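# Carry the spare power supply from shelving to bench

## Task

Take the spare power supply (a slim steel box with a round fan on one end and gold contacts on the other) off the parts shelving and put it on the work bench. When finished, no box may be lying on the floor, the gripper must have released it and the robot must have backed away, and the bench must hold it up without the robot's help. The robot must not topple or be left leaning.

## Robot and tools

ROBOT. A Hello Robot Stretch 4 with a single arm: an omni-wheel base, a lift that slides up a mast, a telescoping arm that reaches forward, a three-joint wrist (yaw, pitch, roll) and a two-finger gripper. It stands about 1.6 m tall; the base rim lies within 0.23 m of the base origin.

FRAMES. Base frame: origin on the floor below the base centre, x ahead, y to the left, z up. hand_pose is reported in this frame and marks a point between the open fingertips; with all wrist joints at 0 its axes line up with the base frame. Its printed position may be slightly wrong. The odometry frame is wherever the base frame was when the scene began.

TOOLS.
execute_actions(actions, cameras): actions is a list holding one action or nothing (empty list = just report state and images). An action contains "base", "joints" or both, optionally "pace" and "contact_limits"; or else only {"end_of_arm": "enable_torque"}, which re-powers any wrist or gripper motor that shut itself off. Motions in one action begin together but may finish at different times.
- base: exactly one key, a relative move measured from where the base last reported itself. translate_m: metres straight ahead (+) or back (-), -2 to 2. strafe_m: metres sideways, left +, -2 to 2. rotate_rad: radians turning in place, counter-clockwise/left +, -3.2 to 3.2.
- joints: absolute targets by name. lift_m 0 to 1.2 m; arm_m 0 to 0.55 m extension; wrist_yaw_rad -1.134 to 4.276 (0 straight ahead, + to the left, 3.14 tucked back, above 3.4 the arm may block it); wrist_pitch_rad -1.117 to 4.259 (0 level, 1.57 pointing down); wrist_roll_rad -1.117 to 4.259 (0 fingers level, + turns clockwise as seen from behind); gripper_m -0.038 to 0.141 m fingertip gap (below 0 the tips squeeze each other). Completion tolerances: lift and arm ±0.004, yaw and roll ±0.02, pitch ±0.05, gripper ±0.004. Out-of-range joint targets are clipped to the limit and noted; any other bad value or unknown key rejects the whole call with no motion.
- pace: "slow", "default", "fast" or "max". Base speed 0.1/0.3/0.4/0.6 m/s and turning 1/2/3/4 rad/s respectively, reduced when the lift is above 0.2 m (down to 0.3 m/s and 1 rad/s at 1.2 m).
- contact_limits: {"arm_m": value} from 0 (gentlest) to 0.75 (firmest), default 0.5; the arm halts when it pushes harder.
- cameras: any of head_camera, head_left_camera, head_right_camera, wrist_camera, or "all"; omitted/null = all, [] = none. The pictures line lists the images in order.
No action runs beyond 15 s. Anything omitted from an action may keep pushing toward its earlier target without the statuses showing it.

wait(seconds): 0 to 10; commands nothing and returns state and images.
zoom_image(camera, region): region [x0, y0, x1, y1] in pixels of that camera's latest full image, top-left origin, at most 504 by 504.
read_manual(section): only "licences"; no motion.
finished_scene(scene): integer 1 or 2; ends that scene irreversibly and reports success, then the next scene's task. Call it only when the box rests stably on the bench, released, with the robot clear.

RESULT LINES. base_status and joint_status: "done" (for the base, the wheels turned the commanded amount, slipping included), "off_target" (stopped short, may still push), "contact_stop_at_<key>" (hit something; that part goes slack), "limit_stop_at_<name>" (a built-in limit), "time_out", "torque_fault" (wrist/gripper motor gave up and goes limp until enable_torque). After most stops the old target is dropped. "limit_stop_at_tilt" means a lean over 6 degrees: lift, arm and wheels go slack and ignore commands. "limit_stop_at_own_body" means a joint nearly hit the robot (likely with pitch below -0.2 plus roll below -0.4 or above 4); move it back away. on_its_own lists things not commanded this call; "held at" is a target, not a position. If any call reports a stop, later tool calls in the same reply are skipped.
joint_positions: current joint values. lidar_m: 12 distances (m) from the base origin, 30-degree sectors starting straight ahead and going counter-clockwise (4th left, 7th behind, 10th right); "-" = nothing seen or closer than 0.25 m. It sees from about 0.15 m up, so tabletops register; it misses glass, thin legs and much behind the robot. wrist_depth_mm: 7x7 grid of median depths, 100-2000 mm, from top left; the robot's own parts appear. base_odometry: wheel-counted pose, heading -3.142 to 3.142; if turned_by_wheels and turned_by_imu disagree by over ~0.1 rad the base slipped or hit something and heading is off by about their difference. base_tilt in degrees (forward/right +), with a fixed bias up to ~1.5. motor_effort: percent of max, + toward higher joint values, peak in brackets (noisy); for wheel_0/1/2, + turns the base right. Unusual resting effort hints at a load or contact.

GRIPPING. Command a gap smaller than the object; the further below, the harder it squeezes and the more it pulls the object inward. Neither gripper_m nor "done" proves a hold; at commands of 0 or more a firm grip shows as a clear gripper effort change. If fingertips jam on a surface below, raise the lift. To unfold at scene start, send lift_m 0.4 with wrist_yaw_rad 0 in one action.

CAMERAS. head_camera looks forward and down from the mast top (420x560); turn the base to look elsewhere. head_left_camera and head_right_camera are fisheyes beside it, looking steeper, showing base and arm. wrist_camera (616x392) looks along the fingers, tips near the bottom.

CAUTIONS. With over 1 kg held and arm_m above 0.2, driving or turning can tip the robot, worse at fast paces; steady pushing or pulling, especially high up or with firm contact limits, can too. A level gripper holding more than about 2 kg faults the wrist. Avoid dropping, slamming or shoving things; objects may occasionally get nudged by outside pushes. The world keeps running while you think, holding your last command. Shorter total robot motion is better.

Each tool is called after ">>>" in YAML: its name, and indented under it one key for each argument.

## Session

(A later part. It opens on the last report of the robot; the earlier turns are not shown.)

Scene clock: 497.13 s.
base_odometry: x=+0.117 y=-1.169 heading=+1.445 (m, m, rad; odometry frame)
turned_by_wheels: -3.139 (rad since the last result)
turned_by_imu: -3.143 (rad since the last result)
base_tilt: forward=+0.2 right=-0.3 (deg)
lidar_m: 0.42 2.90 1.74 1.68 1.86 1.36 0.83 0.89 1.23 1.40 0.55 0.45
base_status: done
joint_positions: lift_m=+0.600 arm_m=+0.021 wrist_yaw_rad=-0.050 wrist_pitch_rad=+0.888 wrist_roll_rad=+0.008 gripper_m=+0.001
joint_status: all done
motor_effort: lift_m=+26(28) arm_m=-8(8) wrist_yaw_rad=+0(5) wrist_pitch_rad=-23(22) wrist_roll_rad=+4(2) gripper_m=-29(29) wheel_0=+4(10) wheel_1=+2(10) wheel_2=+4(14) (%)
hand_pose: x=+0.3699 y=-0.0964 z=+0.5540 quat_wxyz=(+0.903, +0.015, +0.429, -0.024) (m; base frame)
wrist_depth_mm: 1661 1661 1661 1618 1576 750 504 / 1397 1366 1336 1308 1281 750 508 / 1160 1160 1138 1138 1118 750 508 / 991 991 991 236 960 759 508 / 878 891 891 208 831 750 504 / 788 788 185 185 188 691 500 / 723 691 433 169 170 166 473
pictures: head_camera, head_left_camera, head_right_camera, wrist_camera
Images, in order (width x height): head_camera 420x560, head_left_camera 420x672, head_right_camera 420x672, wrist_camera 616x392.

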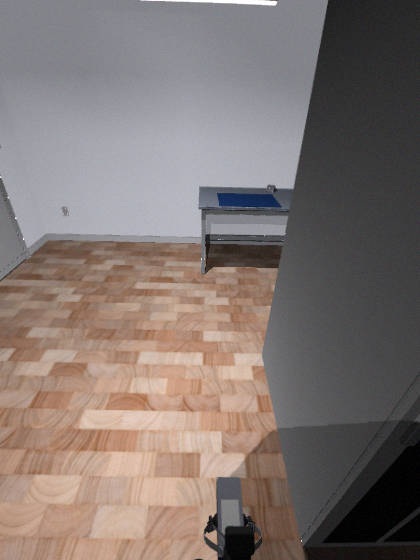

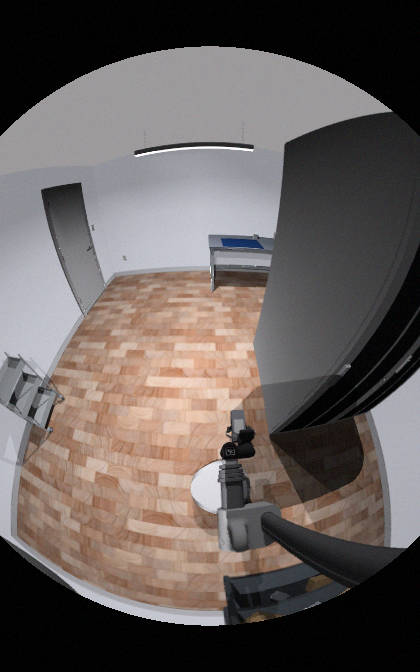

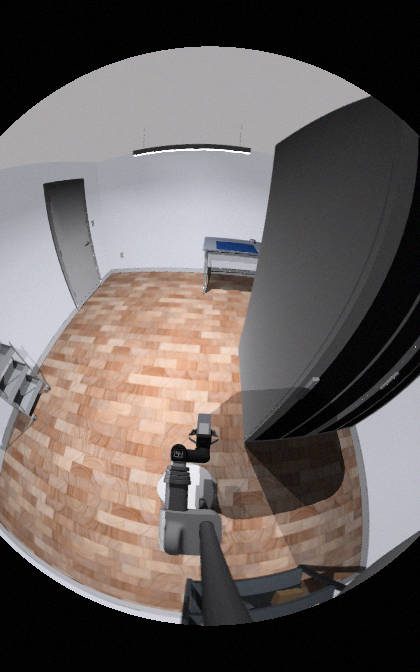

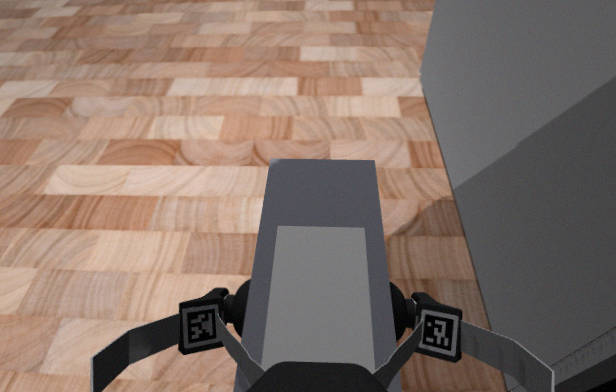

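>>> execute_actions:
  actions:
    - {"base": {"translate_m": 2.0}, "joints": {"lift_m": 0.93}, "pace": "fast"}

Scene clock: 522.77 s.
base_odometry: x=+0.366 y=+0.816 heading=+1.446 (m, m, rad; odometry frame)
turned_by_wheels: +0.000 (rad since the last result)
turned_by_imu: -0.008 (rad since the last result)
base_tilt: forward=+0.2 right=-0.3 (deg)
lidar_m: 0.41 1.47 2.01 2.02 2.11 2.41 3.19 0.68 0.76 1.64 0.83 0.45
base_status: done
joint_positions: lift_m=+0.930 arm_m=+0.021 wrist_yaw_rad=-0.050 wrist_pitch_rad=+0.888 wrist_roll_rad=+0.008 gripper_m=+0.001
joint_status: all done
motor_effort: lift_m=+25(27) arm_m=-8(9) wrist_yaw_rad=+0(0) wrist_pitch_rad=-22(26) wrist_roll_rad=+4(3) gripper_m=-28(28) wheel_0=+3(6) wheel_1=+2(6) wheel_2=+0(17) (%)
hand_pose: x=+0.3697 y=-0.0964 z=+0.8840 quat_wxyz=(+0.903, +0.015, +0.429, -0.024) (m; base frame)
wrist_depth_mm: 1138 1138 1138 699 691 683 668 / 1308 1308 1255 574 569 564 564 / 1499 1537 1430 488 480 484 477 / 1397 1430 1430 236 452 530 1308 / 1281 1281 1255 208 1205 1229 1229 / 1118 1118 185 184 188 1118 1118 / 1042 163 580 169 170 166 1025
pictures: head_camera, head_left_camera, head_right_camera, wrist_camera
Images, in order (width x height): head_camera 420x560, head_left_camera 420x672, head_right_camera 420x672, wrist_camera 616x392.

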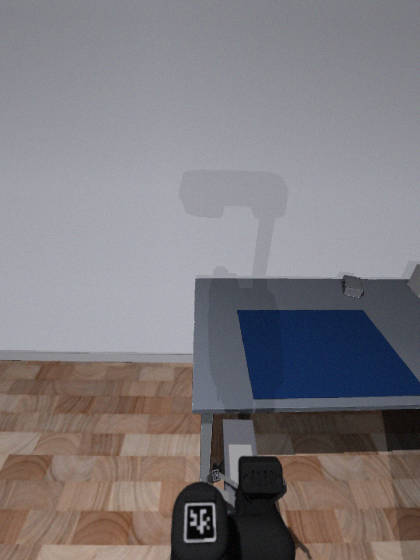

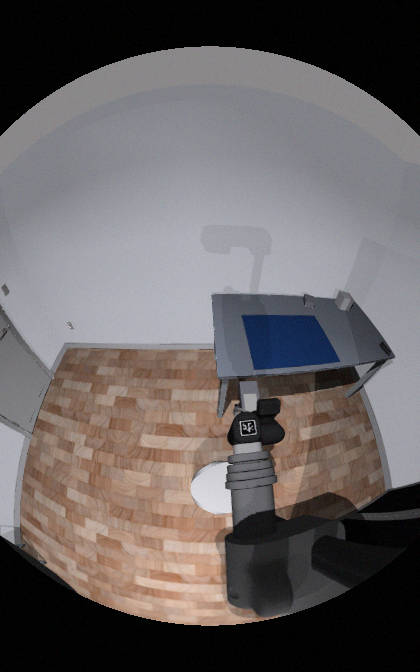

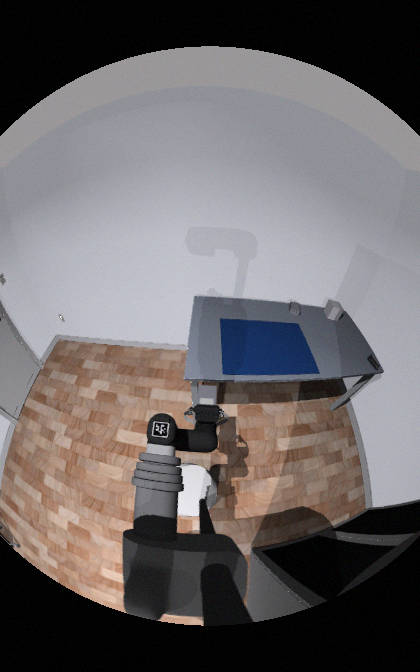

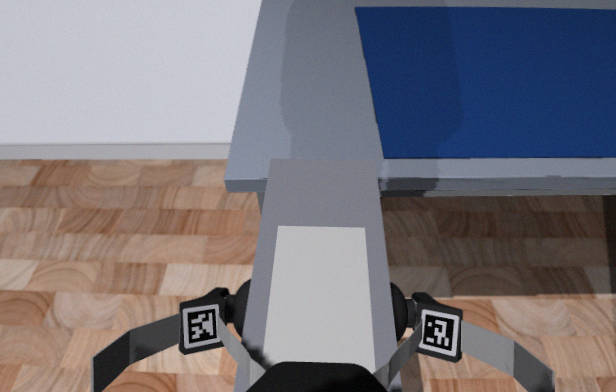

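>>> execute_actions:
  actions:
    - {"base": {"strafe_m": -0.3}, "joints": {"lift_m": 0.87, "arm_m": 0.2}}
  cameras: ["wrist_camera"]

>>> execute_actions:
  actions:
    - {"joints": {"lift_m": 0.852, "arm_m": 0.45}}
  cameras: ["head_camera", "wrist_camera"]

Scene clock: 565.67 s.
base_odometry: x=+0.664 y=+0.778 heading=+1.446 (m, m, rad; odometry frame)
turned_by_wheels: +0.000 (rad since the last result)
turned_by_imu: +0.000 (rad since the last result)
base_tilt: forward=+0.2 right=-0.3 (deg)
lidar_m: 0.56 0.56 2.00 2.29 2.38 3.41 0.60 0.55 0.77 1.35 0.81 0.57
base_status: done
joint_positions: lift_m=+0.870 arm_m=+0.199 wrist_yaw_rad=-0.050 wrist_pitch_rad=+0.888 wrist_roll_rad=+0.008 gripper_m=+0.001
joint_status: all done
on_its_own: wrist_pitch_rad is at rest, and its effort (-24) is outside its rest range (-23 to +23)
motor_effort: lift_m=+22(21) arm_m=+8(7) wrist_yaw_rad=+0(1) wrist_pitch_rad=-24(24) wrist_roll_rad=+3(1) gripper_m=-31(24) wheel_0=+4(13) wheel_1=+0(10) wheel_2=+0(1) (%)
hand_pose: x=+0.5469 y=-0.0964 z=+0.8243 quat_wxyz=(+0.903, +0.015, +0.429, -0.024) (m; base frame)
wrist_depth_mm: 931 580 569 559 559 559 544 / 480 473 466 462 459 459 455 / 410 399 397 397 392 389 389 / 353 347 345 236 334 340 340 / 310 309 306 208 291 300 300 / 427 293 185 184 188 290 991 / 960 164 554 169 170 166 960
pictures: wrist_camera
Images, in order (width x height): wrist_camera 616x392.

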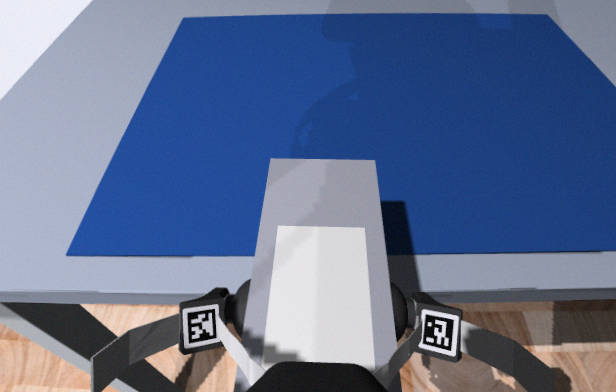

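Scene clock: 567.53 s.
base_odometry: x=+0.664 y=+0.778 heading=+1.446 (m, m, rad; odometry frame)
turned_by_wheels: +0.000 (rad since the last result)
turned_by_imu: +0.000 (rad since the last result)
base_tilt: forward=+0.2 right=-0.3 (deg)
lidar_m: 0.54 0.56 2.02 2.32 2.36 3.40 0.59 0.57 0.78 1.36 0.83 0.57
base_status: not commanded
joint_positions: lift_m=+0.852 arm_m=+0.449 wrist_yaw_rad=-0.050 wrist_pitch_rad=+0.888 wrist_roll_rad=+0.008 gripper_m=+0.001
joint_status: all done
motor_effort: lift_m=+22(21) arm_m=+8(7) wrist_yaw_rad=+0(0) wrist_pitch_rad=-21(25) wrist_roll_rad=+0(4) gripper_m=-29(28) wheel_0=+4(3) wheel_1=+0(0) wheel_2=+0(0) (%)
hand_pose: x=+0.7969 y=-0.0964 z=+0.8063 quat_wxyz=(+0.903, +0.014, +0.429, -0.024) (m; base frame)
wrist_depth_mm: 564 539 530 525 517 521 480 / 449 442 436 433 430 427 427 / 377 370 370 364 366 362 359 / 327 324 322 236 309 317 315 / 289 285 283 207 268 279 279 / 256 255 185 184 189 251 249 / 233 163 200 169 171 166 229
pictures: head_camera, wrist_camera
Images, in order (width x height): head_camera 420x560, wrist_camera 616x392.

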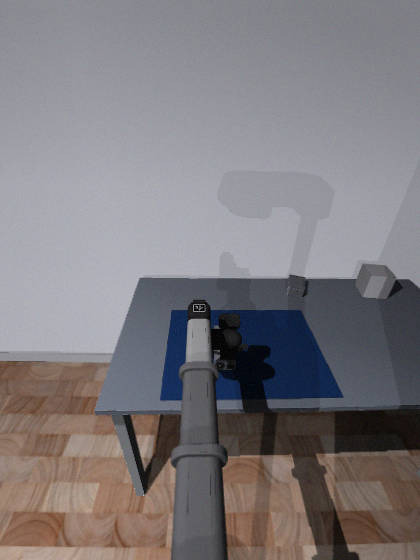

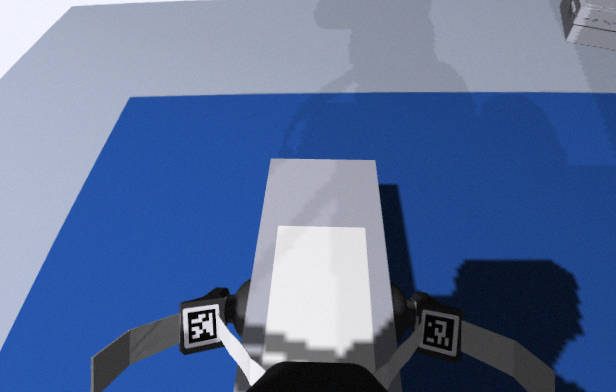

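>>> execute_actions:
  actions:
    - {"joints": {"lift_m": 0.835}, "pace": "slow"}
  cameras: ["wrist_camera"]

Scene clock: 577.93 s.
base_odometry: x=+0.664 y=+0.778 heading=+1.446 (m, m, rad; odometry frame)
turned_by_wheels: +0.000 (rad since the last result)
turned_by_imu: +0.001 (rad since the last result)
base_tilt: forward=+0.3 right=-0.3 (deg)
lidar_m: 0.54 0.57 1.99 2.32 2.38 3.41 0.59 0.56 0.79 1.34 0.80 0.56
base_status: not commanded
joint_positions: lift_m=+0.835 arm_m=+0.449 wrist_yaw_rad=-0.050 wrist_pitch_rad=+0.888 wrist_roll_rad=+0.008 gripper_m=+0.001
joint_status: all done
motor_effort: lift_m=+21(20) arm_m=+8(8) wrist_yaw_rad=+0(0) wrist_pitch_rad=-23(22) wrist_roll_rad=+3(2) gripper_m=-25(26) wheel_0=+3(3) wheel_1=+0(0) wheel_2=+0(0) (%)
hand_pose: x=+0.7969 y=-0.0964 z=+0.7893 quat_wxyz=(+0.903, +0.014, +0.429, -0.024) (m; base frame)
wrist_depth_mm: 508 500 492 488 484 484 459 / 418 413 402 397 397 397 394 / 353 343 342 340 338 338 336 / 306 300 300 236 287 294 291 / 267 266 265 207 250 259 258 / 238 238 185 185 189 234 232 / 217 164 193 169 170 167 214
pictures: wrist_camera
Images, in order (width x height): wrist_camera 616x392.

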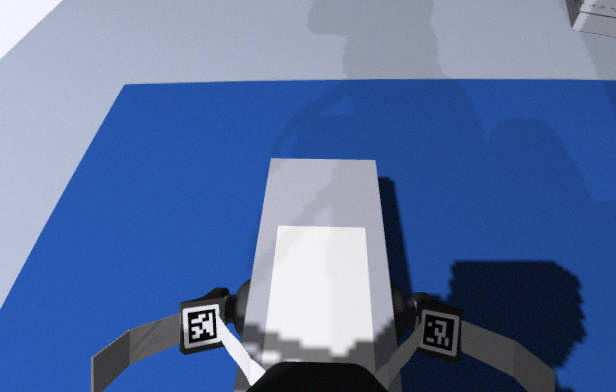

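>>> execute_actions:
  actions:
    - {"joints": {"gripper_m": 0.115}}
  cameras: ["wrist_camera"]

Scene clock: 582.03 s.
base_odometry: x=+0.664 y=+0.778 heading=+1.446 (m, m, rad; odometry frame)
turned_by_wheels: +0.000 (rad since the last result)
turned_by_imu: +0.001 (rad since the last result)
base_tilt: forward=+0.2 right=-0.3 (deg)
lidar_m: 0.54 0.59 2.01 2.33 2.39 3.42 0.59 0.56 0.80 1.32 0.81 0.56
base_status: not commanded
joint_positions: lift_m=+0.835 arm_m=+0.449 wrist_yaw_rad=-0.051 wrist_pitch_rad=+0.882 wrist_roll_rad=+0.008 gripper_m=+0.115
joint_status: all done
motor_effort: lift_m=+22(21) arm_m=+8(8) wrist_yaw_rad=+2(3) wrist_pitch_rad=-5(22) wrist_roll_rad=+2(2) gripper_m=+1(31) wheel_0=+3(3) wheel_1=+0(0) wheel_2=+0(0) (%)
hand_pose: x=+0.7981 y=-0.0966 z=+0.7904 quat_wxyz=(+0.904, +0.015, +0.427, -0.025) (m; base frame)
wrist_depth_mm: 525 521 517 508 504 504 477 / 427 424 421 415 413 413 410 / 362 355 351 351 347 345 343 / 312 307 306 251 294 301 300 / 272 271 270 223 262 265 265 / 242 243 196 199 203 233 236 / 220 218 214 156 208 212 216
pictures: wrist_camera
Images, in order (width x height): wrist_camera 616x392.

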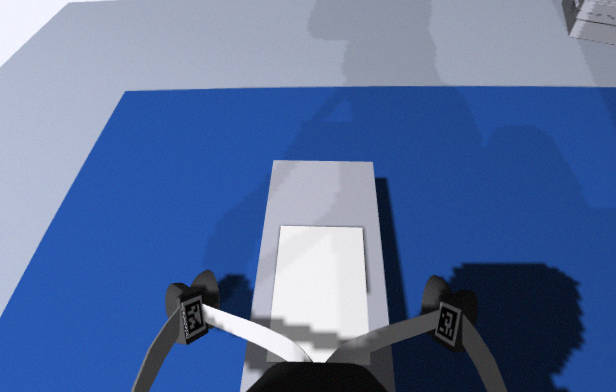

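>>> execute_actions:
  actions:
    - {"base": {"translate_m": -0.18}, "joints": {"lift_m": 0.92, "arm_m": 0.0}, "pace": "fast"}

Scene clock: 591.77 s.
base_odometry: x=+0.641 y=+0.600 heading=+1.446 (m, m, rad; odometry frame)
turned_by_wheels: +0.000 (rad since the last result)
turned_by_imu: +0.002 (rad since the last result)
base_tilt: forward=+0.2 right=-0.3 (deg)
lidar_m: 0.72 0.75 2.26 2.33 2.27 3.26 0.56 0.37 0.52 1.32 1.07 0.76
base_status: done
joint_positions: lift_m=+0.920 arm_m=+0.001 wrist_yaw_rad=-0.050 wrist_pitch_rad=+0.882 wrist_roll_rad=+0.008 gripper_m=+0.115
joint_status: all done
motor_effort: lift_m=+22(23) arm_m=-8(9) wrist_yaw_rad=+0(2) wrist_pitch_rad=-5(6) wrist_roll_rad=+0(4) gripper_m=+2(0) wheel_0=-3(10) wheel_1=-2(10) wheel_2=+3(16) (%)
hand_pose: x=+0.3511 y=-0.0965 z=+0.8754 quat_wxyz=(+0.904, +0.014, +0.427, -0.025) (m; base frame)
wrist_depth_mm: 1366 715 699 661 691 683 676 / 1499 603 597 591 585 591 585 / 1661 1576 1618 1499 1537 1537 1537 / 1464 1397 1430 1430 1397 1397 1366 / 1255 1255 1229 1255 1255 1281 1229 / 1118 1138 209 1118 1118 1078 1098 / 1025 1008 1025 156 991 991 1008
pictures: head_camera, head_left_camera, head_right_camera, wrist_camera
Images, in order (width x height): head_camera 420x560, head_left_camera 420x672, head_right_camera 420x672, wrist_camera 616x392.

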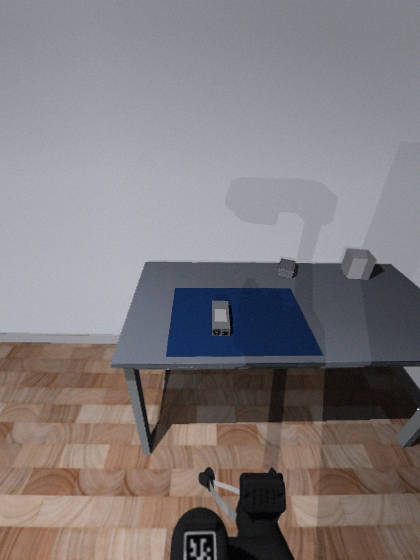

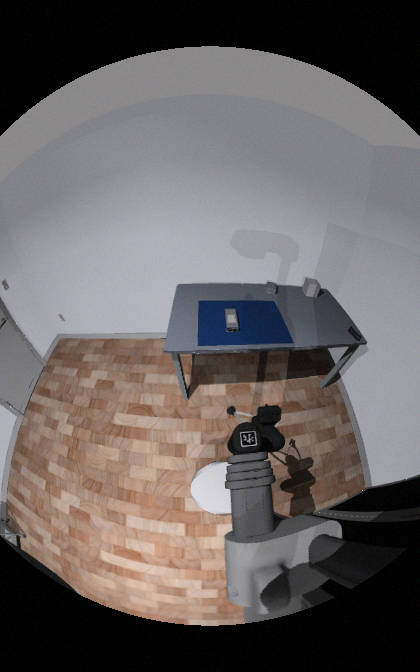

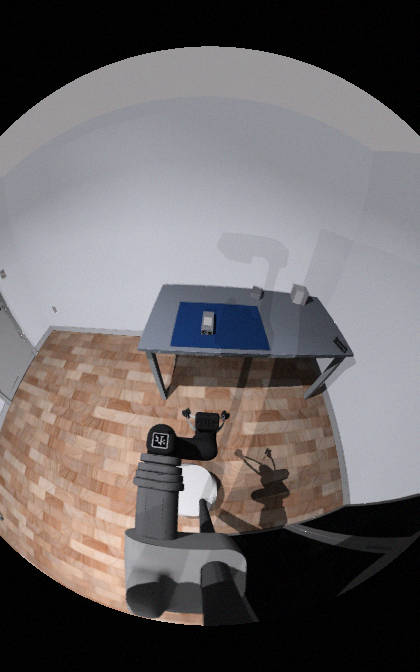

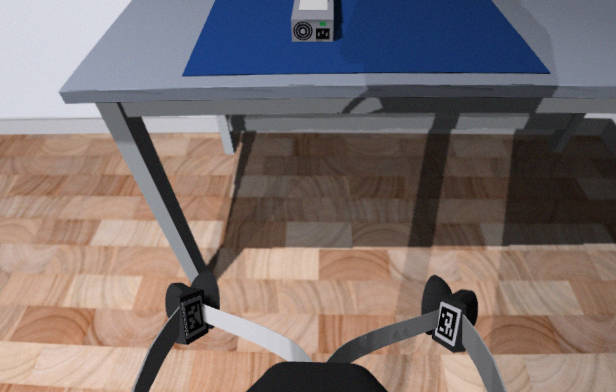

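>>> finished_scene:
  scene: 1

The scene is finished: the task was done.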